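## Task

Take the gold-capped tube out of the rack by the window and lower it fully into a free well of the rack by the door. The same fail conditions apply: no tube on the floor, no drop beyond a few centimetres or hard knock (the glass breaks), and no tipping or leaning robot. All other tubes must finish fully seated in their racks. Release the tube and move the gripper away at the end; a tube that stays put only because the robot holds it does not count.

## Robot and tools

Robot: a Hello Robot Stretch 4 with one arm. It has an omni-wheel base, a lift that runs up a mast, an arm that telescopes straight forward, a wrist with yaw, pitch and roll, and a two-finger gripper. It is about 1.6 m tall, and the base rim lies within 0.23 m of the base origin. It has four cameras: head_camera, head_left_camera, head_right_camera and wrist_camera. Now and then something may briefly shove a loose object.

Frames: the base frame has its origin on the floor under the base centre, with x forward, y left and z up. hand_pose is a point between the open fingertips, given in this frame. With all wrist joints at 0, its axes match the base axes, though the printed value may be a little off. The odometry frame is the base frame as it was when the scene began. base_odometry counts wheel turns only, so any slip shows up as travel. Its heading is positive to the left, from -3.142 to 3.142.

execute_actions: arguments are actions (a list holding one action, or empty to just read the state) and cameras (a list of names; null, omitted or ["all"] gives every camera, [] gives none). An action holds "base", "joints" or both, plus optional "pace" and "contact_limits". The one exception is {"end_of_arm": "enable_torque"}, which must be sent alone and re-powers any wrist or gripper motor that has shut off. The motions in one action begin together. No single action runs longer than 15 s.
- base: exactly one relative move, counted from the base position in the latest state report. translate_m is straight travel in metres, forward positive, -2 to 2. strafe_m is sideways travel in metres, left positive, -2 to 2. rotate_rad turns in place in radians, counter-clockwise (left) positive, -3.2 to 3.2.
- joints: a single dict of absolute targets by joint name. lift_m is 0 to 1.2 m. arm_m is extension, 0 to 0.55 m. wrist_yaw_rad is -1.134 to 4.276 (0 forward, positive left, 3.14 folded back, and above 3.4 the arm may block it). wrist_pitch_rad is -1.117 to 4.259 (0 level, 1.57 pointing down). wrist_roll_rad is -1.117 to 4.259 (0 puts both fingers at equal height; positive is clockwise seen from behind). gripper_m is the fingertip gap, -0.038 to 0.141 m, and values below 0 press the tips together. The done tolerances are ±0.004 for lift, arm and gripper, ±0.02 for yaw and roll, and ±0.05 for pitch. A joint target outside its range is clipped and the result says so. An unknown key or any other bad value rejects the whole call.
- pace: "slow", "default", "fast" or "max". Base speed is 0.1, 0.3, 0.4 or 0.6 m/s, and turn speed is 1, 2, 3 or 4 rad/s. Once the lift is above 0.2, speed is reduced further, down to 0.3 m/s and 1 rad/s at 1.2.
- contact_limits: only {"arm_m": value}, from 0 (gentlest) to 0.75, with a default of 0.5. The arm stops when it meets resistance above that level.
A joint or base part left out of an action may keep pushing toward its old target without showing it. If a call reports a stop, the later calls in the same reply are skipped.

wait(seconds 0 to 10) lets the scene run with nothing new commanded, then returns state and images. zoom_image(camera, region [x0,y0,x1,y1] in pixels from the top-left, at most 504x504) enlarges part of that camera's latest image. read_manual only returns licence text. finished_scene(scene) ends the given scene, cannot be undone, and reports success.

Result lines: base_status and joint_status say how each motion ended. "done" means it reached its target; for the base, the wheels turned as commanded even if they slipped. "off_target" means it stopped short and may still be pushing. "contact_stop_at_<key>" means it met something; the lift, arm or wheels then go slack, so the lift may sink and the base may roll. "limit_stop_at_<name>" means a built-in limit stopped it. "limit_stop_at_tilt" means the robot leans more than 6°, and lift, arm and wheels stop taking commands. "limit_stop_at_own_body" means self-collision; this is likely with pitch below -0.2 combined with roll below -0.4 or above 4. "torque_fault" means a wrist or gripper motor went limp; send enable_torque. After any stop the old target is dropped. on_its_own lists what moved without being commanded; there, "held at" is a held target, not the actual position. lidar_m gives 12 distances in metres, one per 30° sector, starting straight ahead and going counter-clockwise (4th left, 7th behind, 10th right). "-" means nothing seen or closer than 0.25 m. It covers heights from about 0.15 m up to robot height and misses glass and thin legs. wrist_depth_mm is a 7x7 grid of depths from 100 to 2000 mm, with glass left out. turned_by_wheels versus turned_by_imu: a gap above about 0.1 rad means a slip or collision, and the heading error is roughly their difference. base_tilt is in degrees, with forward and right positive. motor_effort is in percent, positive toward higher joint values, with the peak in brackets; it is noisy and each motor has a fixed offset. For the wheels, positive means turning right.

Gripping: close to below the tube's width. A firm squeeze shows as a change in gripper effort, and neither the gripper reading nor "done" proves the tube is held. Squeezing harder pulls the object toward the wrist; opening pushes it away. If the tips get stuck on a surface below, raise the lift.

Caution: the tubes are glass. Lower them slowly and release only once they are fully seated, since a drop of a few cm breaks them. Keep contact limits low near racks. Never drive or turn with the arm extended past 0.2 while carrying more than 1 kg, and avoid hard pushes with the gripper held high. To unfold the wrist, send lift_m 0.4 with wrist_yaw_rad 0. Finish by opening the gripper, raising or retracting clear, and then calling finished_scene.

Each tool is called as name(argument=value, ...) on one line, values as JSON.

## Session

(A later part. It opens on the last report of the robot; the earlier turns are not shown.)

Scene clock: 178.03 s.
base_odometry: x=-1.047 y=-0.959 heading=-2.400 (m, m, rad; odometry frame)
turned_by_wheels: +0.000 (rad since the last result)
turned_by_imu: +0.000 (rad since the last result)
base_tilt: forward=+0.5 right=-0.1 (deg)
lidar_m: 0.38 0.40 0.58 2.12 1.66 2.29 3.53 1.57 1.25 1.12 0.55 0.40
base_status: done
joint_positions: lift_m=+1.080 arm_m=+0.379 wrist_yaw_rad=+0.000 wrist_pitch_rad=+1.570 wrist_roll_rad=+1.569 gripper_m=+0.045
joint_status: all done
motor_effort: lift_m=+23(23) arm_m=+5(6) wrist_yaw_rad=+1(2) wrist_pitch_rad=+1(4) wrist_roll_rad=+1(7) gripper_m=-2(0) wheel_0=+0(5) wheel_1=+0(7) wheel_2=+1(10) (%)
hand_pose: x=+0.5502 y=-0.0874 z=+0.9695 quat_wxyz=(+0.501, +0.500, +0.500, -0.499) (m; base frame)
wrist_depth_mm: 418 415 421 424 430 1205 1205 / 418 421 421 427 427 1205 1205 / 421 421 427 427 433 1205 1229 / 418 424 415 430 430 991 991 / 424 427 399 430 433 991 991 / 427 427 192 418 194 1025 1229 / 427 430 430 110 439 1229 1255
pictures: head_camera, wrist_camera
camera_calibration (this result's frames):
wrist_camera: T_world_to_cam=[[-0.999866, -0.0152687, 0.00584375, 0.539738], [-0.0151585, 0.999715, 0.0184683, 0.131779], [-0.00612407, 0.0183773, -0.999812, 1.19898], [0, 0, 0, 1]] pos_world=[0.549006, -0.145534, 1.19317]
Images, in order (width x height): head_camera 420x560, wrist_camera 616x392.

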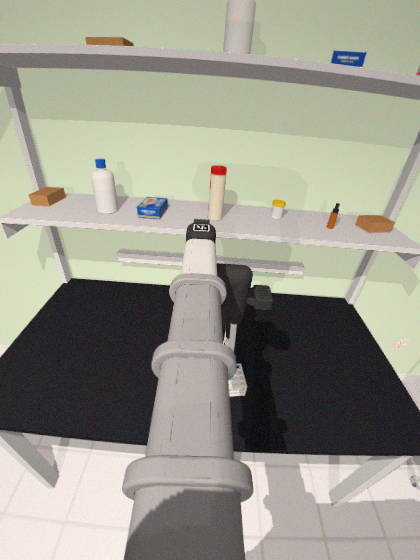

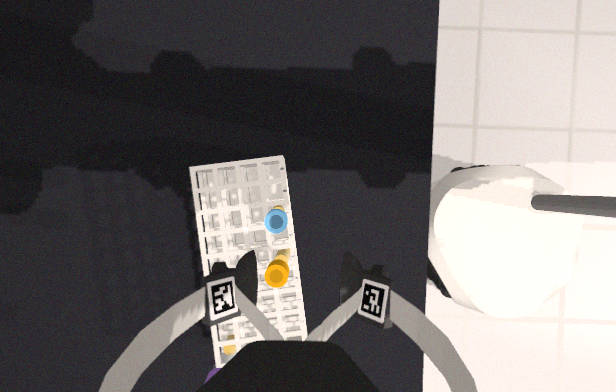

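execute_actions(actions=[{"base":{"strafe_m":0.009},"joints":{"arm_m":0.395,"lift_m":1.04},"pace":"slow"}], cameras=["wrist_camera"])

zoom_image(camera="wrist_camera", region=[190, 150, 430, 392])

Scene clock: 192.13 s.
base_odometry: x=-1.041 y=-0.966 heading=-2.400 (m, m, rad; odometry frame)
turned_by_wheels: +0.000 (rad since the last result)
turned_by_imu: +0.001 (rad since the last result)
base_tilt: forward=+0.6 right=+0.0 (deg)
lidar_m: 0.39 0.42 0.59 2.10 1.67 2.28 3.53 1.59 1.24 1.11 0.53 0.39
base_status: done
joint_positions: lift_m=+1.040 arm_m=+0.394 wrist_yaw_rad=+0.000 wrist_pitch_rad=+1.570 wrist_roll_rad=+1.569 gripper_m=+0.045
joint_status: all done
motor_effort: lift_m=+18(23) arm_m=+6(6) wrist_yaw_rad=+1(1) wrist_pitch_rad=+2(2) wrist_roll_rad=+1(2) gripper_m=-4(6) wheel_0=-1(3) wheel_1=+1(4) wheel_2=+0(3) (%)
hand_pose: x=+0.5652 y=-0.0874 z=+0.9300 quat_wxyz=(+0.501, +0.500, +0.500, -0.499) (m; base frame)
wrist_depth_mm: 379 379 384 387 387 1182 1160 / 379 384 384 387 389 1160 1160 / 379 384 384 389 392 1160 1182 / 382 384 377 389 389 946 946 / 384 387 332 364 392 960 960 / 384 387 191 334 195 976 1205 / 389 389 394 110 394 1182 1182
pictures: wrist_camera
camera_calibration (this result's frames):
wrist_camera: T_world_to_cam=[[-0.999866, -0.0152598, 0.00591478, 0.554864], [-0.0151483, 0.999715, 0.0184694, 0.132729], [-0.00619494, 0.0183773, -0.999812, 1.15957], [0, 0, 0, 1]] pos_world=[0.563984, -0.145534, 1.15362]
Images, in order (width x height): wrist_camera 616x392.

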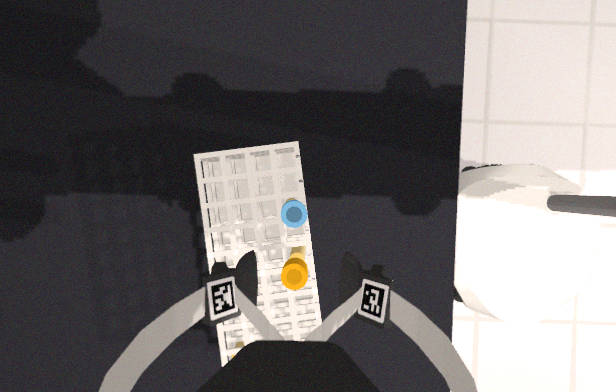

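Region (190, 150, 430, 392) of wrist_camera's 616x392 image, scaled by 2.083; it fills the left 500 columns of this view, and the rest is white.

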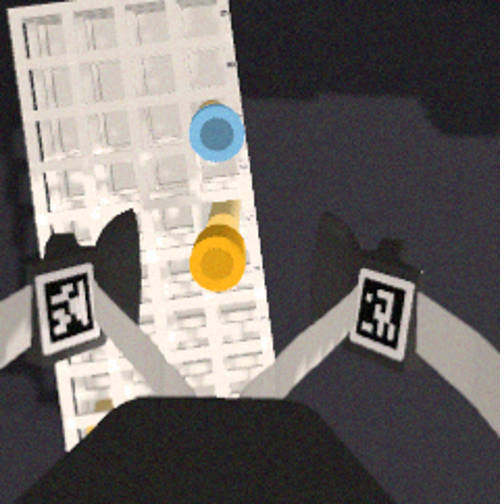

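execute_actions(actions=[{"joints":{"arm_m":0.398,"lift_m":1.012,"gripper_m":0.025},"pace":"slow"}], cameras=["wrist_camera","head_right_camera"])

execute_actions(actions=[{"joints":{"gripper_m":0.0},"pace":"slow"}], cameras=["wrist_camera","head_right_camera"])

zoom_image(camera="wrist_camera", region=[190, 150, 430, 392])

zoom_image(camera="head_right_camera", region=[170, 300, 250, 380])

Scene clock: 208.00 s.
base_odometry: x=-1.041 y=-0.966 heading=-2.400 (m, m, rad; odometry frame)
turned_by_wheels: +0.000 (rad since the last result)
turned_by_imu: +0.001 (rad since the last result)
base_tilt: forward=+0.6 right=-0.1 (deg)
lidar_m: 0.38 0.41 0.58 2.10 1.68 2.30 3.51 1.59 1.26 1.15 0.54 0.40
base_status: not commanded
joint_positions: lift_m=+1.012 arm_m=+0.397 wrist_yaw_rad=+0.000 wrist_pitch_rad=+1.570 wrist_roll_rad=+1.569 gripper_m=+0.025
joint_status: all done
motor_effort: lift_m=+17(17) arm_m=+6(5) wrist_yaw_rad=+1(1) wrist_pitch_rad=+2(1) wrist_roll_rad=+1(2) gripper_m=-3(5) wheel_0=-1(2) wheel_1=+1(1) wheel_2=+0(0) (%)
hand_pose: x=+0.5682 y=-0.0874 z=+0.9020 quat_wxyz=(+0.501, +0.500, +0.500, -0.499) (m; base frame)
wrist_depth_mm: 351 353 355 357 357 1118 1138 / 353 353 357 359 359 1118 1118 / 355 357 359 359 362 1160 1138 / 357 357 345 353 364 917 917 / 357 357 330 334 366 917 931 / 357 359 188 243 193 931 946 / 357 359 362 110 366 1160 1160
pictures: head_right_camera, wrist_camera
camera_calibration (this result's frames):
wrist_camera: T_world_to_cam=[[-0.999866, -0.0152596, 0.00592349, 0.558021], [-0.0151478, 0.999715, 0.0184695, 0.133291], [-0.00620363, 0.0183773, -0.999812, 1.13161], [0, 0, 0, 1]] pos_world=[0.566986, -0.145534, 1.12563]
Images, in order (width x height): head_right_camera 420x672, wrist_camera 616x392.

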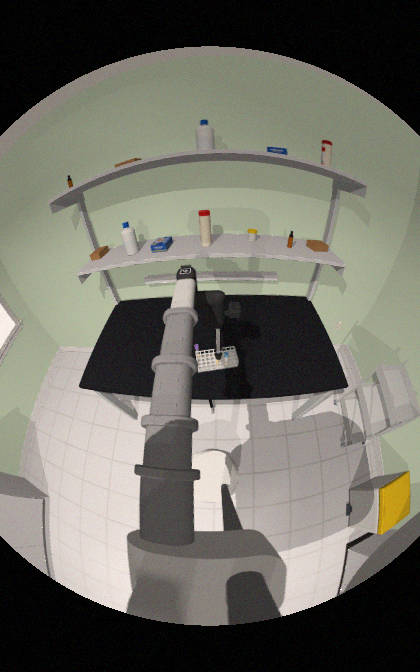

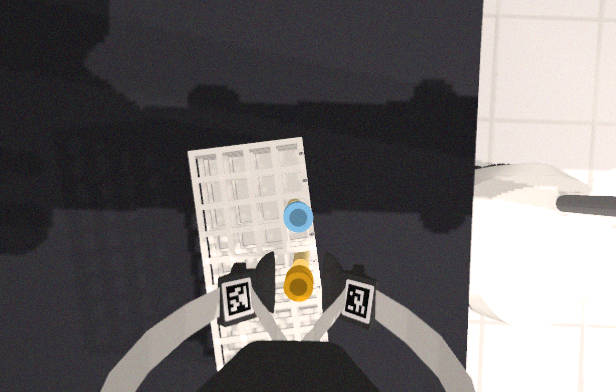

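Scene clock: 209.30 s.
base_odometry: x=-1.041 y=-0.966 heading=-2.400 (m, m, rad; odometry frame)
turned_by_wheels: +0.000 (rad since the last result)
turned_by_imu: +0.000 (rad since the last result)
base_tilt: forward=+0.6 right=-0.1 (deg)
lidar_m: 0.36 0.40 0.59 2.10 1.67 2.29 3.52 1.57 1.26 1.14 0.55 0.39
base_status: not commanded
joint_positions: lift_m=+1.012 arm_m=+0.397 wrist_yaw_rad=+0.000 wrist_pitch_rad=+1.570 wrist_roll_rad=+1.569 gripper_m=+0.000
joint_status: all done
motor_effort: lift_m=+18(17) arm_m=+5(6) wrist_yaw_rad=+1(1) wrist_pitch_rad=+1(1) wrist_roll_rad=+2(2) gripper_m=-6(4) wheel_0=-2(2) wheel_1=+1(1) wheel_2=+0(0) (%)
hand_pose: x=+0.5682 y=-0.0874 z=+0.9020 quat_wxyz=(+0.501, +0.500, +0.500, -0.499) (m; base frame)
wrist_depth_mm: 351 353 355 359 357 1138 1138 / 353 355 357 357 362 1138 1138 / 353 357 357 359 362 1160 1138 / 355 359 345 351 364 917 931 / 357 359 330 349 366 931 931 / 357 357 185 195 364 931 931 / 362 357 362 110 368 1138 1138
pictures: head_right_camera, wrist_camera
camera_calibration (this result's frames):
wrist_camera: T_world_to_cam=[[-0.999866, -0.0152593, 0.00592337, 0.558021], [-0.0151476, 0.999715, 0.0184695, 0.133291], [-0.00620351, 0.0183773, -0.999812, 1.13161], [0, 0, 0, 1]] pos_world=[0.566986, -0.145534, 1.12563]
Images, in order (width x height): head_right_camera 420x672, wrist_camera 616x392.

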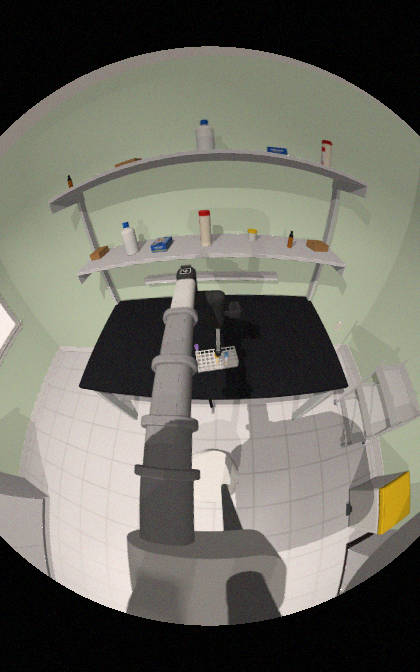

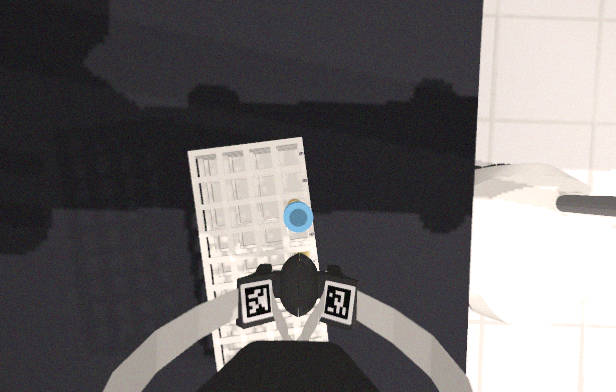

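Region (190, 150, 430, 392) of wrist_camera's 616x392 image, scaled by 2.083; it fills the left 500 columns of this view, and the rest is white.

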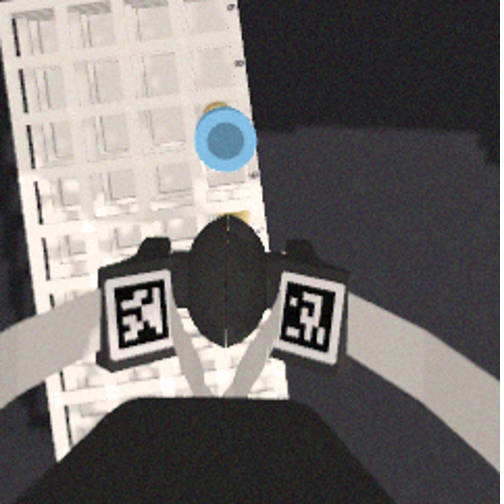

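Region (170, 300, 250, 380) of head_right_camera's 420x672 image, scaled by 6.300, with more detail than that image has.

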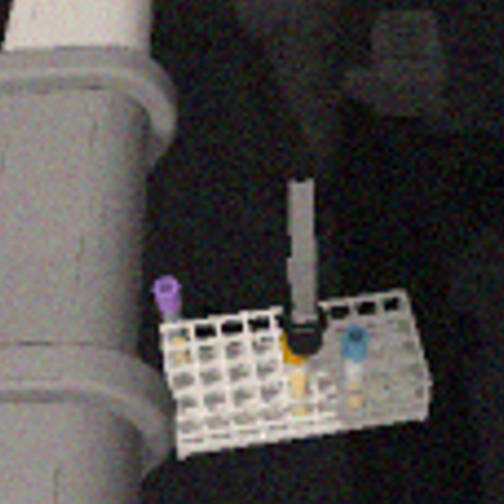

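execute_actions(actions=[{"joints":{"gripper_m":0.035},"pace":"slow"}], cameras=["wrist_camera","head_right_camera"])

execute_actions(actions=[{"joints":{"lift_m":0.985},"pace":"slow"}], cameras=["wrist_camera","head_right_camera"])

Scene clock: 231.37 s.
base_odometry: x=-1.041 y=-0.966 heading=-2.400 (m, m, rad; odometry frame)
turned_by_wheels: +0.000 (rad since the last result)
turned_by_imu: +0.001 (rad since the last result)
base_tilt: forward=+0.5 right=-0.1 (deg)
lidar_m: 0.37 0.41 0.59 2.11 1.65 2.28 3.53 1.57 1.26 1.14 0.54 0.40
base_status: not commanded
joint_positions: lift_m=+1.012 arm_m=+0.397 wrist_yaw_rad=+0.000 wrist_pitch_rad=+1.570 wrist_roll_rad=+1.569 gripper_m=+0.035
joint_status: all done
motor_effort: lift_m=+18(17) arm_m=+6(6) wrist_yaw_rad=+0(0) wrist_pitch_rad=+0(3) wrist_roll_rad=+2(2) gripper_m=+0(8) wheel_0=-1(1) wheel_1=+1(1) wheel_2=+0(1) (%)
hand_pose: x=+0.5682 y=-0.0874 z=+0.9020 quat_wxyz=(+0.501, +0.500, +0.500, -0.499) (m; base frame)
wrist_depth_mm: 351 353 355 357 359 1118 1160 / 351 355 357 357 362 1138 1138 / 353 355 359 362 362 1160 1138 / 357 357 343 353 364 931 917 / 355 359 329 332 366 931 946 / 357 362 191 306 194 931 946 / 359 362 362 110 366 1160 1160
pictures: head_right_camera, wrist_camera
camera_calibration (this result's frames):
wrist_camera: T_world_to_cam=[[-0.999866, -0.0152598, 0.00592349, 0.558021], [-0.0151481, 0.999715, 0.0184695, 0.133291], [-0.00620364, 0.0183773, -0.999812, 1.13161], [0, 0, 0, 1]] pos_world=[0.566986, -0.145534, 1.12563]
Images, in order (width x height): head_right_camera 420x672, wrist_camera 616x392.

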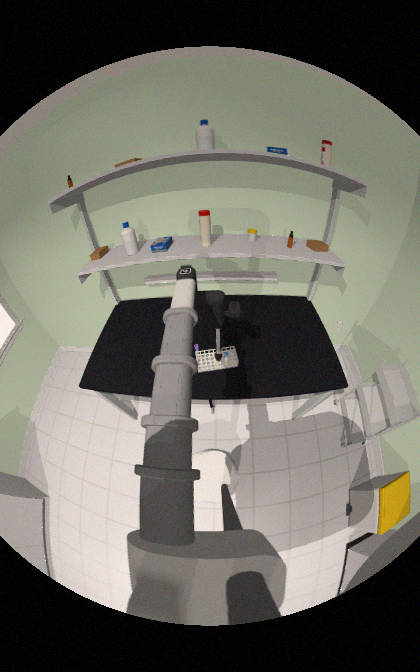

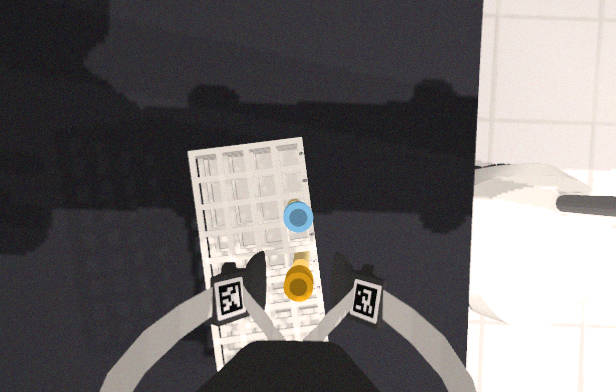

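Scene clock: 232.40 s.
base_odometry: x=-1.041 y=-0.966 heading=-2.400 (m, m, rad; odometry frame)
turned_by_wheels: +0.000 (rad since the last result)
turned_by_imu: +0.000 (rad since the last result)
base_tilt: forward=+0.6 right=-0.1 (deg)
lidar_m: 0.38 0.41 0.57 2.09 1.69 2.30 3.50 1.57 1.25 1.15 0.53 0.38
base_status: not commanded
joint_positions: lift_m=+0.985 arm_m=+0.397 wrist_yaw_rad=+0.000 wrist_pitch_rad=+1.570 wrist_roll_rad=+1.569 gripper_m=+0.035
joint_status: all done
motor_effort: lift_m=+17(18) arm_m=+6(5) wrist_yaw_rad=+1(1) wrist_pitch_rad=+1(1) wrist_roll_rad=+2(1) gripper_m=+0(1) wheel_0=-2(1) wheel_1=+1(1) wheel_2=+0(0) (%)
hand_pose: x=+0.5682 y=-0.0874 z=+0.8750 quat_wxyz=(+0.501, +0.500, +0.500, -0.499) (m; base frame)
wrist_depth_mm: 327 329 329 330 332 334 1118 / 327 329 329 332 334 336 1118 / 327 330 330 332 334 338 1118 / 329 330 303 325 336 338 917 / 329 330 277 304 338 340 917 / 332 334 191 277 195 904 917 / 334 332 306 110 338 1118 1138
pictures: head_right_camera, wrist_camera
camera_calibration (this result's frames):
wrist_camera: T_world_to_cam=[[-0.999866, -0.0152595, 0.00592337, 0.558183], [-0.0151477, 0.999715, 0.0184695, 0.13379], [-0.00620351, 0.0183773, -0.999812, 1.10461], [0, 0, 0, 1]] pos_world=[0.566988, -0.145534, 1.09862]
Images, in order (width x height): head_right_camera 420x672, wrist_camera 616x392.

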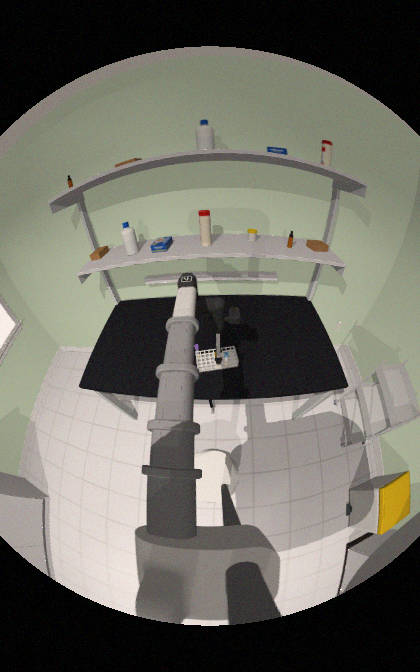

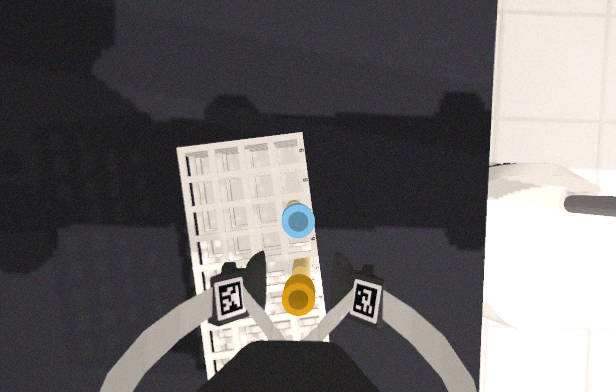

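execute_actions(actions=[{"base":{"strafe_m":0.008},"joints":{"lift_m":0.965},"pace":"slow"}], cameras=["wrist_camera"])

execute_actions(actions=[{"joints":{"gripper_m":0.0},"pace":"slow"}], cameras=["wrist_camera","head_right_camera"])

Scene clock: 242.83 s.
base_odometry: x=-1.036 y=-0.972 heading=-2.400 (m, m, rad; odometry frame)
turned_by_wheels: +0.000 (rad since the last result)
turned_by_imu: +0.001 (rad since the last result)
base_tilt: forward=+0.5 right=-0.1 (deg)
lidar_m: 0.37 0.42 0.58 2.10 1.67 2.29 3.52 1.58 1.26 1.14 0.54 0.40
base_status: done
joint_positions: lift_m=+0.965 arm_m=+0.397 wrist_yaw_rad=+0.000 wrist_pitch_rad=+1.570 wrist_roll_rad=+1.569 gripper_m=+0.035
joint_status: all done
motor_effort: lift_m=+17(17) arm_m=+6(6) wrist_yaw_rad=+1(0) wrist_pitch_rad=+0(1) wrist_roll_rad=+1(1) gripper_m=-4(2) wheel_0=-1(4) wheel_1=+0(4) wheel_2=+0(2) (%)
hand_pose: x=+0.5682 y=-0.0874 z=+0.8550 quat_wxyz=(+0.501, +0.500, +0.500, -0.499) (m; base frame)
wrist_depth_mm: 306 307 306 310 312 314 1078 / 307 307 309 312 315 317 1078 / 306 310 282 314 317 315 1078 / 307 312 282 306 315 319 866 / 310 312 283 286 317 319 878 / 310 312 191 213 195 320 891 / 314 310 315 110 320 320 1118
pictures: wrist_camera
camera_calibration (this result's frames):
wrist_camera: T_world_to_cam=[[-0.999866, -0.0152595, 0.00592325, 0.558304], [-0.0151478, 0.999715, 0.0184695, 0.13416], [-0.00620339, 0.0183773, -0.999812, 1.08461], [0, 0, 0, 1]] pos_world=[0.566989, -0.145534, 1.07862]
Images, in order (width x height): wrist_camera 616x392.

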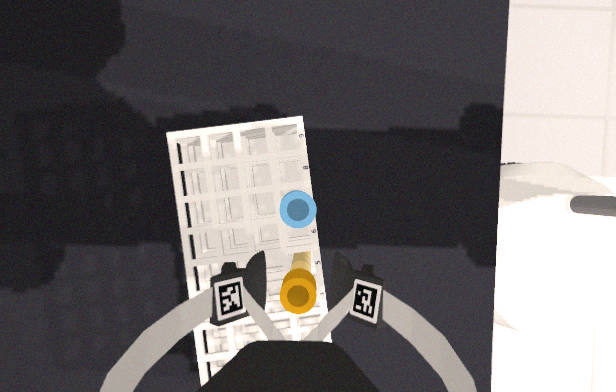

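Scene clock: 244.43 s.
base_odometry: x=-1.036 y=-0.972 heading=-2.400 (m, m, rad; odometry frame)
turned_by_wheels: +0.000 (rad since the last result)
turned_by_imu: +0.000 (rad since the last result)
base_tilt: forward=+0.5 right=-0.1 (deg)
lidar_m: 0.37 0.42 0.57 2.09 1.68 2.27 3.51 1.59 1.27 1.16 0.54 0.40
base_status: not commanded
joint_positions: lift_m=+0.965 arm_m=+0.397 wrist_yaw_rad=+0.000 wrist_pitch_rad=+1.570 wrist_roll_rad=+1.569 gripper_m=+0.000
joint_status: all done
motor_effort: lift_m=+17(17) arm_m=+5(6) wrist_yaw_rad=+1(1) wrist_pitch_rad=+1(0) wrist_roll_rad=+1(2) gripper_m=-9(12) wheel_0=-1(1) wheel_1=+0(0) wheel_2=+0(0) (%)
hand_pose: x=+0.5681 y=-0.0874 z=+0.8550 quat_wxyz=(+0.501, +0.500, +0.500, -0.499) (m; base frame)
wrist_depth_mm: 306 309 309 310 312 312 1078 / 306 307 309 312 312 315 1098 / 306 307 282 312 315 317 1078 / 310 309 282 307 317 317 866 / 309 312 283 281 319 319 878 / 312 314 185 202 186 322 891 / 312 312 303 110 322 322 1098
pictures: head_right_camera, wrist_camera
camera_calibration (this result's frames):
wrist_camera: T_world_to_cam=[[-0.999865, -0.0152595, 0.00615889, 0.558034], [-0.0151435, 0.999715, 0.0184731, 0.134153], [-0.00643903, 0.0183773, -0.99981, 1.08474], [0, 0, 0, 1]] pos_world=[0.566975, -0.145534, 1.07862]
Images, in order (width x height): head_right_camera 420x672, wrist_camera 616x392.

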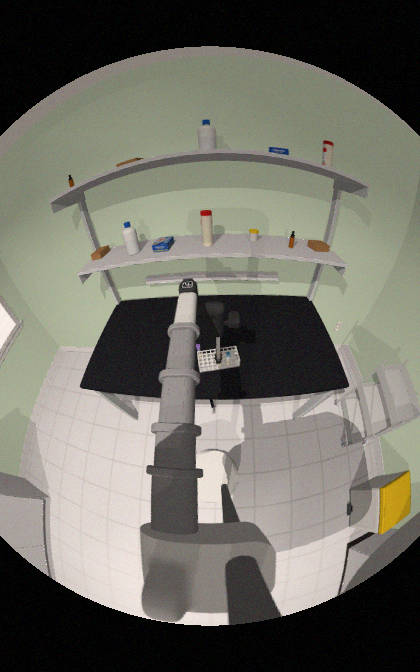

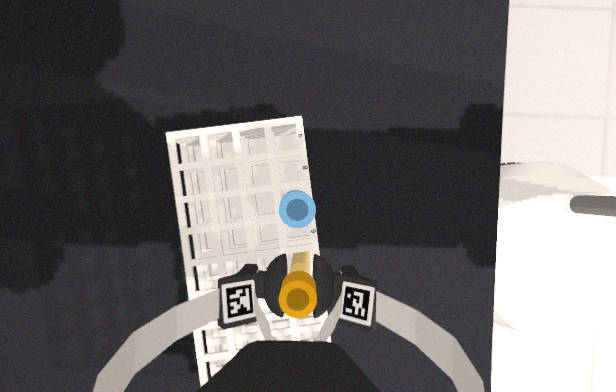

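Gripped. Squeeze a bit and lift.

execute_actions(actions=[{"joints":{"gripper_m":-0.015},"pace":"slow"}], cameras=[])

execute_actions(actions=[{"joints":{"lift_m":1.06},"pace":"slow"}], cameras=["wrist_camera","head_right_camera"])

Scene clock: 249.73 s.
base_odometry: x=-1.036 y=-0.972 heading=-2.400 (m, m, rad; odometry frame)
turned_by_wheels: +0.000 (rad since the last result)
turned_by_imu: +0.001 (rad since the last result)
base_tilt: forward=+0.6 right=-0.1 (deg)
lidar_m: 0.38 0.41 0.58 2.09 1.68 2.28 3.52 1.60 1.27 1.16 0.54 0.39
base_status: not commanded
joint_positions: lift_m=+0.965 arm_m=+0.397 wrist_yaw_rad=+0.000 wrist_pitch_rad=+1.570 wrist_roll_rad=+1.569 gripper_m=-0.015
joint_status: all done
motor_effort: lift_m=+18(17) arm_m=+6(6) wrist_yaw_rad=+0(1) wrist_pitch_rad=+1(0) wrist_roll_rad=+2(2) gripper_m=-11(14) wheel_0=-1(1) wheel_1=+0(0) wheel_2=+0(0) (%)
hand_pose: x=+0.5681 y=-0.0874 z=+0.8550 quat_wxyz=(+0.501, +0.500, +0.500, -0.499) (m; base frame)
wrist_depth_mm: 306 307 309 312 314 315 1078 / 306 309 309 312 314 315 1098 / 307 310 283 314 315 317 1098 / 309 310 283 306 317 315 878 / 310 314 281 285 317 320 891 / 310 312 183 200 183 320 891 / 314 314 301 110 319 320 1118
pictures: none
No camera images: the call's "cameras" was empty. Leave "cameras" out to get every camera's image.

Scene clock: 251.40 s.
base_odometry: x=-1.036 y=-0.972 heading=-2.400 (m, m, rad; odometry frame)
turned_by_wheels: +0.000 (rad since the last result)
turned_by_imu: +0.001 (rad since the last result)
base_tilt: forward=+0.6 right=-0.1 (deg)
lidar_m: 0.38 0.41 0.58 2.09 1.65 2.27 3.52 1.57 1.25 1.15 0.53 0.39
base_status: not commanded
joint_positions: lift_m=+1.060 arm_m=+0.397 wrist_yaw_rad=+0.000 wrist_pitch_rad=+1.570 wrist_roll_rad=+1.569 gripper_m=-0.015
joint_status: all done
motor_effort: lift_m=+23(23) arm_m=+6(6) wrist_yaw_rad=+0(1) wrist_pitch_rad=+1(2) wrist_roll_rad=+1(2) gripper_m=-13(14) wheel_0=-1(1) wheel_1=+0(0) wheel_2=+0(0) (%)
hand_pose: x=+0.5681 y=-0.0874 z=+0.9495 quat_wxyz=(+0.501, +0.500, +0.500, -0.499) (m; base frame)
wrist_depth_mm: 399 402 402 404 407 1205 1182 / 399 402 402 407 410 1182 1182 / 402 404 404 407 410 1205 1182 / 402 404 402 399 413 976 976 / 407 407 402 379 413 991 991 / 407 404 183 199 184 1008 1205 / 410 410 413 110 418 1205 1205
pictures: head_right_camera, wrist_camera
camera_calibration (this result's frames):
wrist_camera: T_world_to_cam=[[-0.999865, -0.0152594, 0.00615877, 0.557454], [-0.0151433, 0.999715, 0.0184731, 0.132407], [-0.0064389, 0.0183773, -0.99981, 1.17924], [0, 0, 0, 1]] pos_world=[0.566977, -0.145534, 1.17314]
Images, in order (width x height): head_right_camera 420x672, wrist_camera 616x392.

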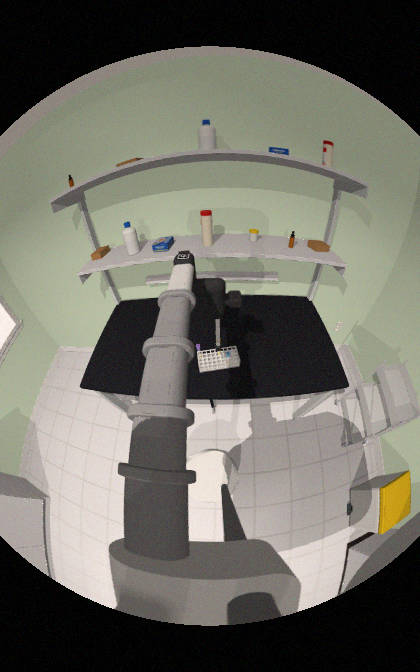

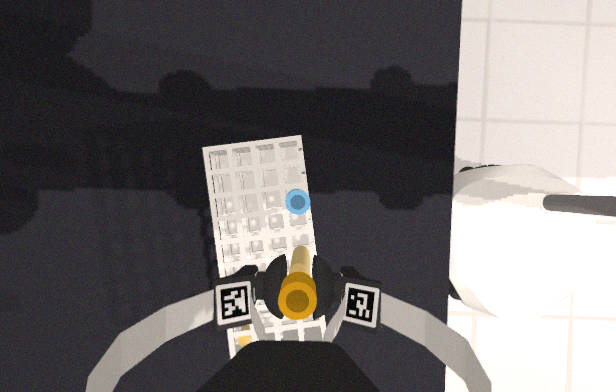

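execute_actions(actions=[{"joints":{"arm_m":0.0,"lift_m":1.1},"base":{"translate_m":-0.3},"pace":"slow"}], cameras=["head_camera"])

zoom_image(camera="head_camera", region=[120, 200, 320, 360])

Scene clock: 263.03 s.
base_odometry: x=-0.814 y=-0.769 heading=-2.400 (m, m, rad; odometry frame)
turned_by_wheels: +0.000 (rad since the last result)
turned_by_imu: +0.003 (rad since the last result)
base_tilt: forward=+0.6 right=-0.1 (deg)
lidar_m: 0.66 0.72 2.15 1.60 1.60 2.30 3.20 1.55 1.23 1.20 0.95 0.70
base_status: done
joint_positions: lift_m=+1.100 arm_m=+0.003 wrist_yaw_rad=+0.000 wrist_pitch_rad=+1.570 wrist_roll_rad=+1.570 gripper_m=-0.015
joint_status: all done
joint sent to its limit — the command would take arm_m past its lower limit, so that joint was sent only as far as its limit.
motor_effort: lift_m=+23(24) arm_m=-6(6) wrist_yaw_rad=+1(1) wrist_pitch_rad=-1(1) wrist_roll_rad=+2(1) gripper_m=-11(16) wheel_0=-2(2) wheel_1=+0(4) wheel_2=+0(7) (%)
hand_pose: x=+0.1741 y=-0.0874 z=+0.9895 quat_wxyz=(+0.501, +0.500, +0.500, -0.499) (m; base frame)
wrist_depth_mm: 1205 1182 1160 1229 1205 1205 1229 / 1182 1182 1205 1205 1229 1229 1229 / 1182 1229 1229 1229 1205 1229 1229 / 1205 1229 1205 1008 1008 1229 1229 / 1229 1205 1229 1008 1025 1255 366 / 1229 1205 183 199 183 1255 1255 / 1205 1229 1229 110 1229 1255 1255
pictures: head_camera
Images, in order (width x height): head_camera 420x560.

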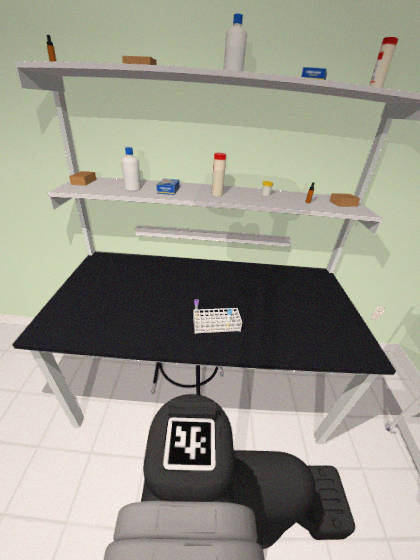

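Region (120, 200, 320, 360) of head_camera's 420x560 image, scaled by 2.520, with more detail than that image has; it fills the top 403 rows of this view, and the rest is white.

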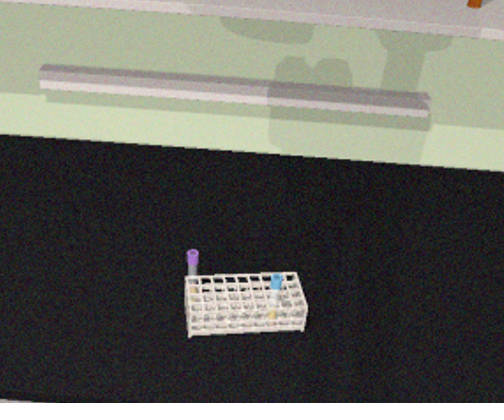

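Fine. Turn around.

execute_actions(actions=[{"base":{"rotate_rad":3.14},"pace":"slow"}], cameras=["head_camera","wrist_camera"])

Scene clock: 271.00 s.
base_odometry: x=-0.814 y=-0.769 heading=+0.740 (m, m, rad; odometry frame)
turned_by_wheels: +3.140 (rad since the last result)
turned_by_imu: +3.142 (rad since the last result)
base_tilt: forward=+0.6 right=-0.1 (deg)
lidar_m: 2.49 1.62 1.24 1.19 1.00 0.72 0.66 0.74 1.01 1.58 1.59 2.18
base_status: done
joint_positions: lift_m=+1.100 arm_m=+0.003 wrist_yaw_rad=+0.000 wrist_pitch_rad=+1.570 wrist_roll_rad=+1.570 gripper_m=-0.015
joint_status: not commanded
motor_effort: lift_m=+23(23) arm_m=-6(6) wrist_yaw_rad=+1(1) wrist_pitch_rad=+0(0) wrist_roll_rad=+1(2) gripper_m=-15(11) wheel_0=-2(4) wheel_1=+0(4) wheel_2=-1(4) (%)
hand_pose: x=+0.1741 y=-0.0874 z=+0.9895 quat_wxyz=(+0.501, +0.500, +0.500, -0.499) (m; base frame)
wrist_depth_mm: 1182 1205 1229 1229 1205 1205 1229 / 1182 1205 1205 1205 1229 1205 1229 / 1205 1205 1182 1229 1205 1229 1229 / 1205 1205 1255 1025 1008 1255 1255 / 1205 1205 1229 1008 1025 1229 366 / 1229 1205 184 200 184 1229 1255 / 1229 1205 1229 110 1255 1229 1255
pictures: head_camera, wrist_camera
camera_calibration (this result's frames):
wrist_camera: T_world_to_cam=[[-0.999866, -0.0151863, 0.00616306, 0.163251], [-0.0150701, 0.999716, 0.0184732, 0.125688], [-0.00644185, 0.0183779, -0.99981, 1.21671], [0, 0, 0, 1]] pos_world=[0.172961, -0.145534, 1.21315]
Images, in order (width x height): head_camera 420x560, wrist_camera 616x392.

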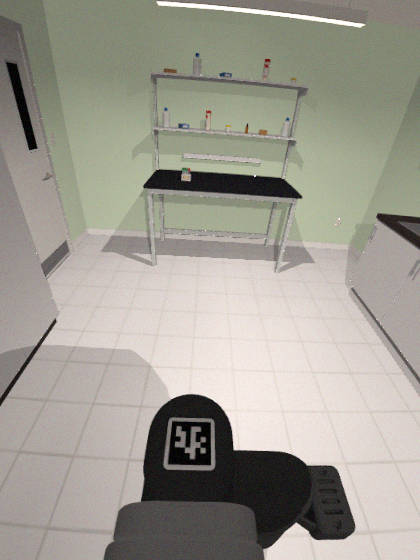

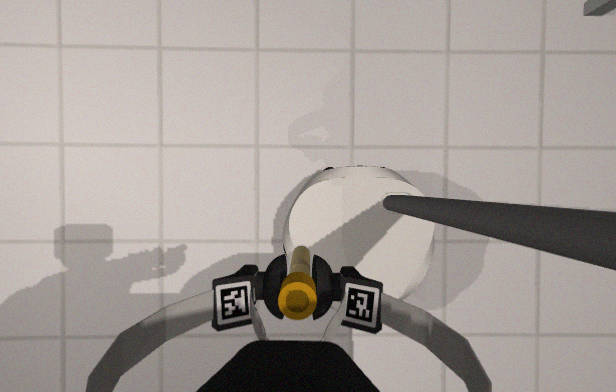

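execute_actions(actions=[{"base":{"translate_m":1.9}}], cameras=["head_camera"])

Scene clock: 280.57 s.
base_odometry: x=+0.589 y=+0.512 heading=+0.740 (m, m, rad; odometry frame)
turned_by_wheels: +0.000 (rad since the last result)
turned_by_imu: -0.001 (rad since the last result)
base_tilt: forward=+0.6 right=-0.1 (deg)
lidar_m: 0.60 0.62 1.63 1.17 1.17 1.60 3.31 3.07 1.61 1.53 0.88 0.63
base_status: done
joint_positions: lift_m=+1.100 arm_m=+0.003 wrist_yaw_rad=+0.000 wrist_pitch_rad=+1.570 wrist_roll_rad=+1.570 gripper_m=-0.015
joint_status: not commanded
motor_effort: lift_m=+23(23) arm_m=-6(6) wrist_yaw_rad=+1(0) wrist_pitch_rad=+2(1) wrist_roll_rad=+2(2) gripper_m=-12(15) wheel_0=+0(6) wheel_1=+0(2) wheel_2=+1(9) (%)
hand_pose: x=+0.1741 y=-0.0874 z=+0.9895 quat_wxyz=(+0.501, +0.500, +0.500, -0.499) (m; base frame)
wrist_depth_mm: 1182 1229 1182 1229 1229 1255 1205 / 1182 1205 1182 1205 1229 1205 1229 / 1205 1205 1205 1229 1229 1229 1229 / 1205 1205 1229 1025 1025 1255 1229 / 1205 1229 1205 1008 1025 1255 366 / 1229 1229 184 199 183 1255 1255 / 1205 1229 1229 110 1255 1229 1255
pictures: head_camera
Images, in order (width x height): head_camera 420x560.

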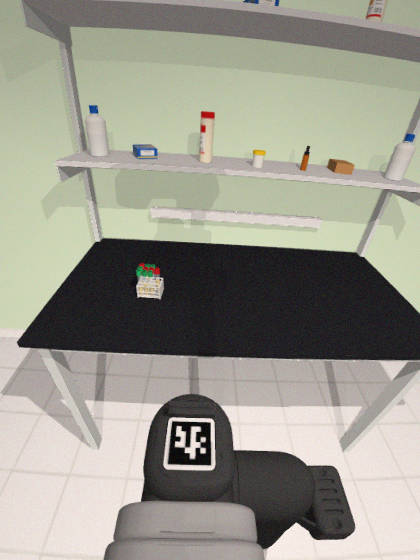

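zoom_image(camera="head_camera", region=[110, 245, 190, 315])

Region (110, 245, 190, 315) of head_camera's 420x560 image, scaled by 6.300, with more detail than that image has; it fills the top 441 rows of this view, and the rest is white.

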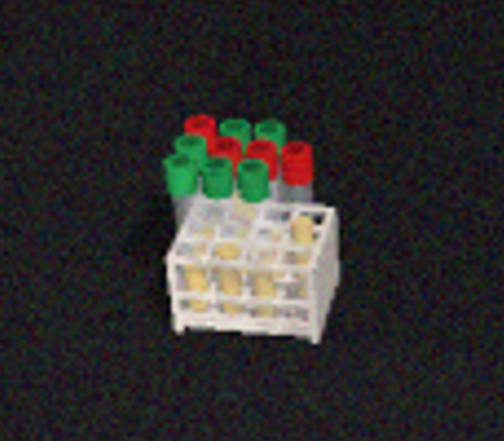

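execute_actions(actions=[{"base":{"strafe_m":0.27}}], cameras=[])

execute_actions(actions=[{"base":{"translate_m":0.28},"joints":{"arm_m":0.4},"pace":"slow"}])

Scene clock: 310.17 s.
base_odometry: x=+0.407 y=+0.711 heading=+0.740 (m, m, rad; odometry frame)
turned_by_wheels: +0.000 (rad since the last result)
turned_by_imu: +0.001 (rad since the last result)
base_tilt: forward=+0.6 right=-0.1 (deg)
lidar_m: 0.60 0.65 1.34 1.14 0.93 1.21 3.34 2.74 1.88 1.80 0.86 0.63
base_status: done
joint_positions: lift_m=+1.100 arm_m=+0.003 wrist_yaw_rad=+0.000 wrist_pitch_rad=+1.570 wrist_roll_rad=+1.570 gripper_m=-0.015
joint_status: not commanded
motor_effort: lift_m=+22(22) arm_m=-6(6) wrist_yaw_rad=+1(1) wrist_pitch_rad=+1(2) wrist_roll_rad=+2(2) gripper_m=-12(15) wheel_0=+1(8) wheel_1=+0(9) wheel_2=+1(1) (%)
hand_pose: x=+0.1741 y=-0.0874 z=+0.9896 quat_wxyz=(+0.501, +0.500, +0.500, -0.499) (m; base frame)
wrist_depth_mm: 1205 1182 1182 1205 1229 1229 1229 / 1205 1229 1205 1229 1205 1229 1229 / 1205 1205 1205 1205 1255 1229 1229 / 1182 1229 1229 1008 1025 1229 1229 / 1229 1229 1205 1008 1025 1255 362 / 1205 1229 184 200 184 1229 1229 / 1205 891 1229 110 1255 1229 1281
pictures: none
No camera images: the call's "cameras" was empty. Leave "cameras" out to get every camera's image.

Scene clock: 315.43 s.
base_odometry: x=+0.614 y=+0.900 heading=+0.740 (m, m, rad; odometry frame)
turned_by_wheels: +0.000 (rad since the last result)
turned_by_imu: +0.001 (rad since the last result)
base_tilt: forward=+0.6 right=-0.1 (deg)
lidar_m: 0.33 0.34 1.31 1.28 1.04 1.24 3.61 3.43 1.86 1.81 0.48 0.32
base_status: done
joint_positions: lift_m=+1.100 arm_m=+0.399 wrist_yaw_rad=+0.000 wrist_pitch_rad=+1.570 wrist_roll_rad=+1.570 gripper_m=-0.015
joint_status: all done
motor_effort: lift_m=+22(22) arm_m=+6(7) wrist_yaw_rad=+0(1) wrist_pitch_rad=-1(2) wrist_roll_rad=+2(1) gripper_m=-13(9) wheel_0=+1(6) wheel_1=+0(2) wheel_2=-2(5) (%)
hand_pose: x=+0.5700 y=-0.0874 z=+0.9896 quat_wxyz=(+0.500, +0.500, +0.500, -0.500) (m; base frame)
wrist_depth_mm: 289 290 293 296 297 297 298 / 291 293 294 297 298 298 300 / 291 293 296 297 298 300 300 / 293 293 296 298 298 300 301 / 293 238 240 297 300 301 303 / 294 177 182 199 184 303 306 / 296 177 181 110 303 304 306
pictures: head_camera, head_left_camera, head_right_camera, wrist_camera
camera_calibration (this result's frames):
wrist_camera: T_world_to_cam=[[-0.999863, -0.015186, 0.00654448, 0.558683], [-0.0150628, 0.999716, 0.0184789, 0.131643], [-0.00682324, 0.0183778, -0.999808, 1.21955], [0, 0, 0, 1]] pos_world=[0.568911, -0.145534, 1.21323]
Images, in order (width x height): head_camera 420x560, head_left_camera 420x672, head_right_camera 420x672, wrist_camera 616x392.

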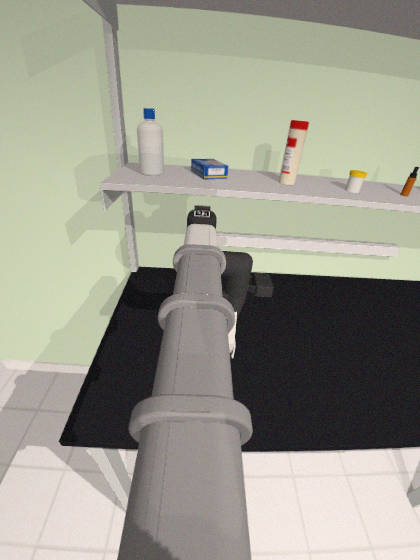

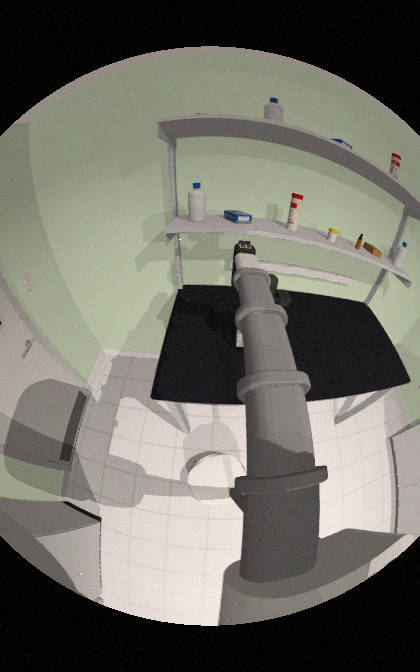

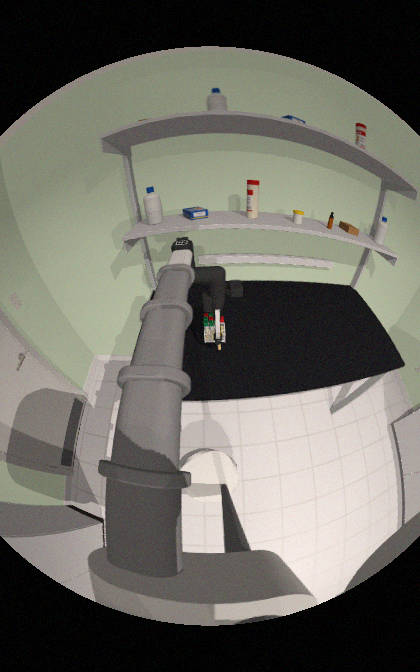

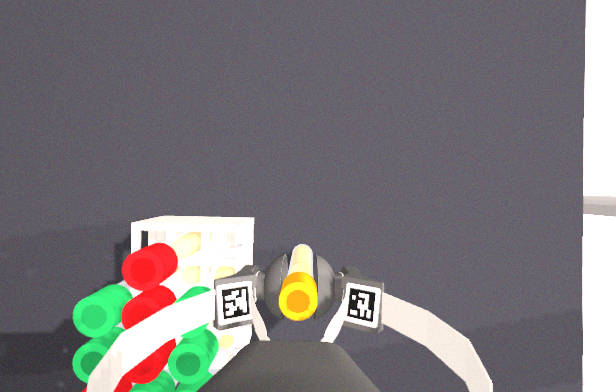

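execute_actions(actions=[{"joints":{"arm_m":0.37},"pace":"slow"}], cameras=["wrist_camera"])

execute_actions(actions=[{"joints":{"lift_m":1.198},"pace":"slow"}], cameras=["wrist_camera","head_right_camera"])

Scene clock: 326.03 s.
base_odometry: x=+0.614 y=+0.900 heading=+0.740 (m, m, rad; odometry frame)
turned_by_wheels: +0.000 (rad since the last result)
turned_by_imu: +0.001 (rad since the last result)
base_tilt: forward=+0.5 right=-0.1 (deg)
lidar_m: 0.31 0.34 1.32 1.29 1.03 1.22 3.62 3.43 1.88 1.80 0.48 0.34
base_status: not commanded
joint_positions: lift_m=+1.100 arm_m=+0.371 wrist_yaw_rad=+0.000 wrist_pitch_rad=+1.570 wrist_roll_rad=+1.570 gripper_m=-0.015
joint_status: all done
motor_effort: lift_m=+22(22) arm_m=-6(5) wrist_yaw_rad=+1(1) wrist_pitch_rad=+0(1) wrist_roll_rad=+2(2) gripper_m=-10(16) wheel_0=+1(1) wheel_1=+0(0) wheel_2=-2(2) (%)
hand_pose: x=+0.5422 y=-0.0874 z=+0.9896 quat_wxyz=(+0.501, +0.500, +0.500, -0.499) (m; base frame)
wrist_depth_mm: 290 291 293 294 296 296 1255 / 290 293 293 296 297 298 1229 / 291 293 296 296 298 301 1255 / 293 293 296 297 298 301 904 / 293 238 282 296 300 303 1255 / 177 177 184 200 184 301 1229 / 180 177 298 110 301 303 1281
pictures: wrist_camera
camera_calibration (this result's frames):
wrist_camera: T_world_to_cam=[[-0.999865, -0.0151864, 0.00620061, 0.531191], [-0.0150696, 0.999716, 0.0184738, 0.131232], [-0.0064794, 0.0183779, -0.99981, 1.21918], [0, 0, 0, 1]] pos_world=[0.540996, -0.145534, 1.21323]
Images, in order (width x height): wrist_camera 616x392.

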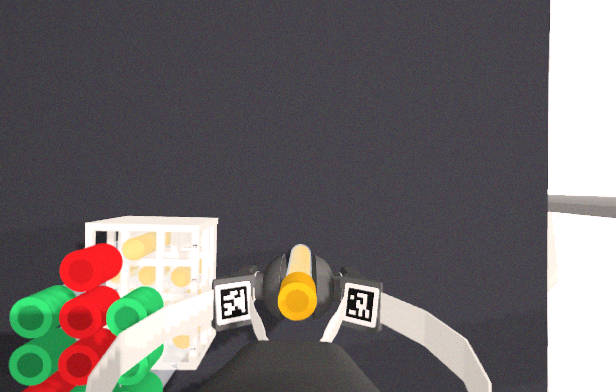

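Scene clock: 327.73 s.
base_odometry: x=+0.614 y=+0.900 heading=+0.740 (m, m, rad; odometry frame)
turned_by_wheels: +0.000 (rad since the last result)
turned_by_imu: +0.001 (rad since the last result)
base_tilt: forward=+0.6 right=-0.1 (deg)
lidar_m: 0.32 0.33 1.32 1.29 1.04 1.23 3.66 3.42 1.88 1.80 0.47 0.34
base_status: not commanded
joint_positions: lift_m=+1.198 arm_m=+0.371 wrist_yaw_rad=+0.000 wrist_pitch_rad=+1.570 wrist_roll_rad=+1.570 gripper_m=-0.015
joint_status: all done
motor_effort: lift_m=+23(25) arm_m=-6(6) wrist_yaw_rad=+0(0) wrist_pitch_rad=+1(0) wrist_roll_rad=+1(1) gripper_m=-10(13) wheel_0=+1(1) wheel_1=+0(0) wheel_2=-2(2) (%)
hand_pose: x=+0.5422 y=-0.0874 z=+1.0875 quat_wxyz=(+0.501, +0.500, +0.500, -0.499) (m; base frame)
wrist_depth_mm: 384 387 389 394 394 394 1308 / 384 387 389 392 394 397 1336 / 389 392 389 394 397 399 1336 / 389 392 392 397 397 399 1308 / 392 389 345 394 402 402 1366 / 392 277 184 199 184 404 1336 / 394 394 397 110 404 404 1397
pictures: head_right_camera, wrist_camera
camera_calibration (this result's frames):
wrist_camera: T_world_to_cam=[[-0.999865, -0.0151863, 0.00620061, 0.530576], [-0.0150695, 0.999716, 0.0184738, 0.129423], [-0.0064794, 0.0183779, -0.99981, 1.31709], [0, 0, 0, 1]] pos_world=[0.540989, -0.145534, 1.31115]
Images, in order (width x height): head_right_camera 420x672, wrist_camera 616x392.

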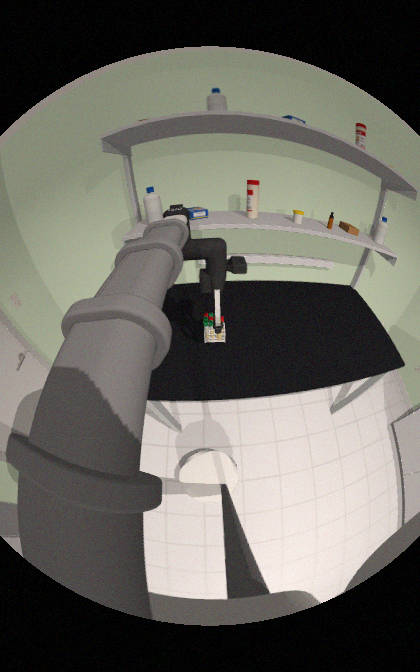

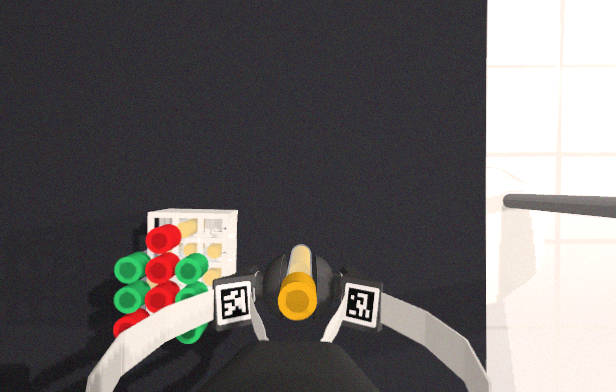

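execute_actions(actions=[{"base":{"strafe_m":-0.016},"joints":{"arm_m":0.41},"pace":"slow"}], cameras=["wrist_camera"])

zoom_image(camera="wrist_camera", region=[150, 200, 350, 340])

Scene clock: 347.60 s.
base_odometry: x=+0.624 y=+0.888 heading=+0.740 (m, m, rad; odometry frame)
turned_by_wheels: +0.000 (rad since the last result)
turned_by_imu: +0.001 (rad since the last result)
base_tilt: forward=+0.6 right=-0.1 (deg)
lidar_m: 0.32 0.33 1.36 1.31 1.05 1.24 3.66 3.42 1.88 1.78 0.50 0.34
base_status: done
joint_positions: lift_m=+1.198 arm_m=+0.409 wrist_yaw_rad=+0.000 wrist_pitch_rad=+1.570 wrist_roll_rad=+1.570 gripper_m=-0.015
joint_status: all done
motor_effort: lift_m=+23(23) arm_m=+6(5) wrist_yaw_rad=+1(0) wrist_pitch_rad=-1(1) wrist_roll_rad=+2(1) gripper_m=-13(15) wheel_0=+1(5) wheel_1=-2(6) wheel_2=-1(4) (%)
hand_pose: x=+0.5801 y=-0.0874 z=+1.0875 quat_wxyz=(+0.501, +0.500, +0.500, -0.499) (m; base frame)
wrist_depth_mm: 387 387 389 392 394 394 1308 / 384 387 392 394 394 397 1336 / 387 389 394 394 397 402 1336 / 389 389 394 394 399 399 1098 / 389 392 338 397 397 402 1336 / 394 392 184 200 183 399 1366 / 394 397 277 110 402 404 1366
pictures: wrist_camera
camera_calibration (this result's frames):
wrist_camera: T_world_to_cam=[[-0.999865, -0.0151863, 0.00620061, 0.568546], [-0.0150695, 0.999716, 0.0184738, 0.129995], [-0.0064794, 0.0183779, -0.99981, 1.31733], [0, 0, 0, 1]] pos_world=[0.578964, -0.145534, 1.31115]
Images, in order (width x height): wrist_camera 616x392.

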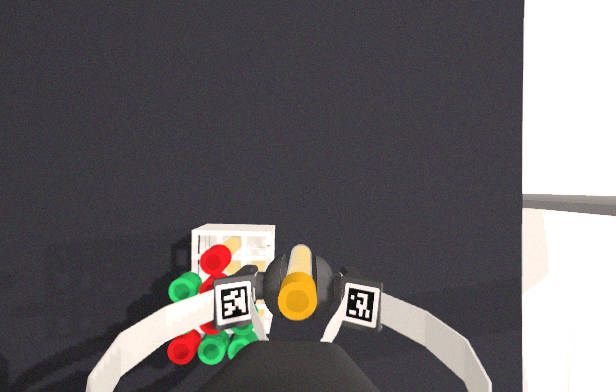

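Region (150, 200, 350, 340) of wrist_camera's 616x392 image, scaled by 2.520; it fills the top 353 rows of this view, and the rest is white.

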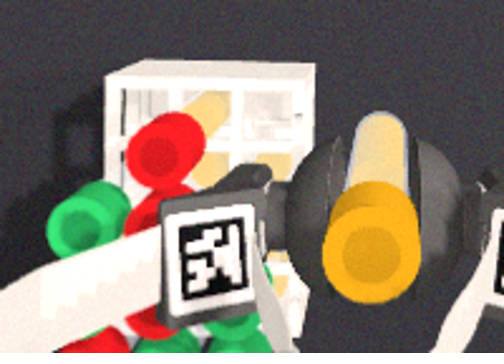

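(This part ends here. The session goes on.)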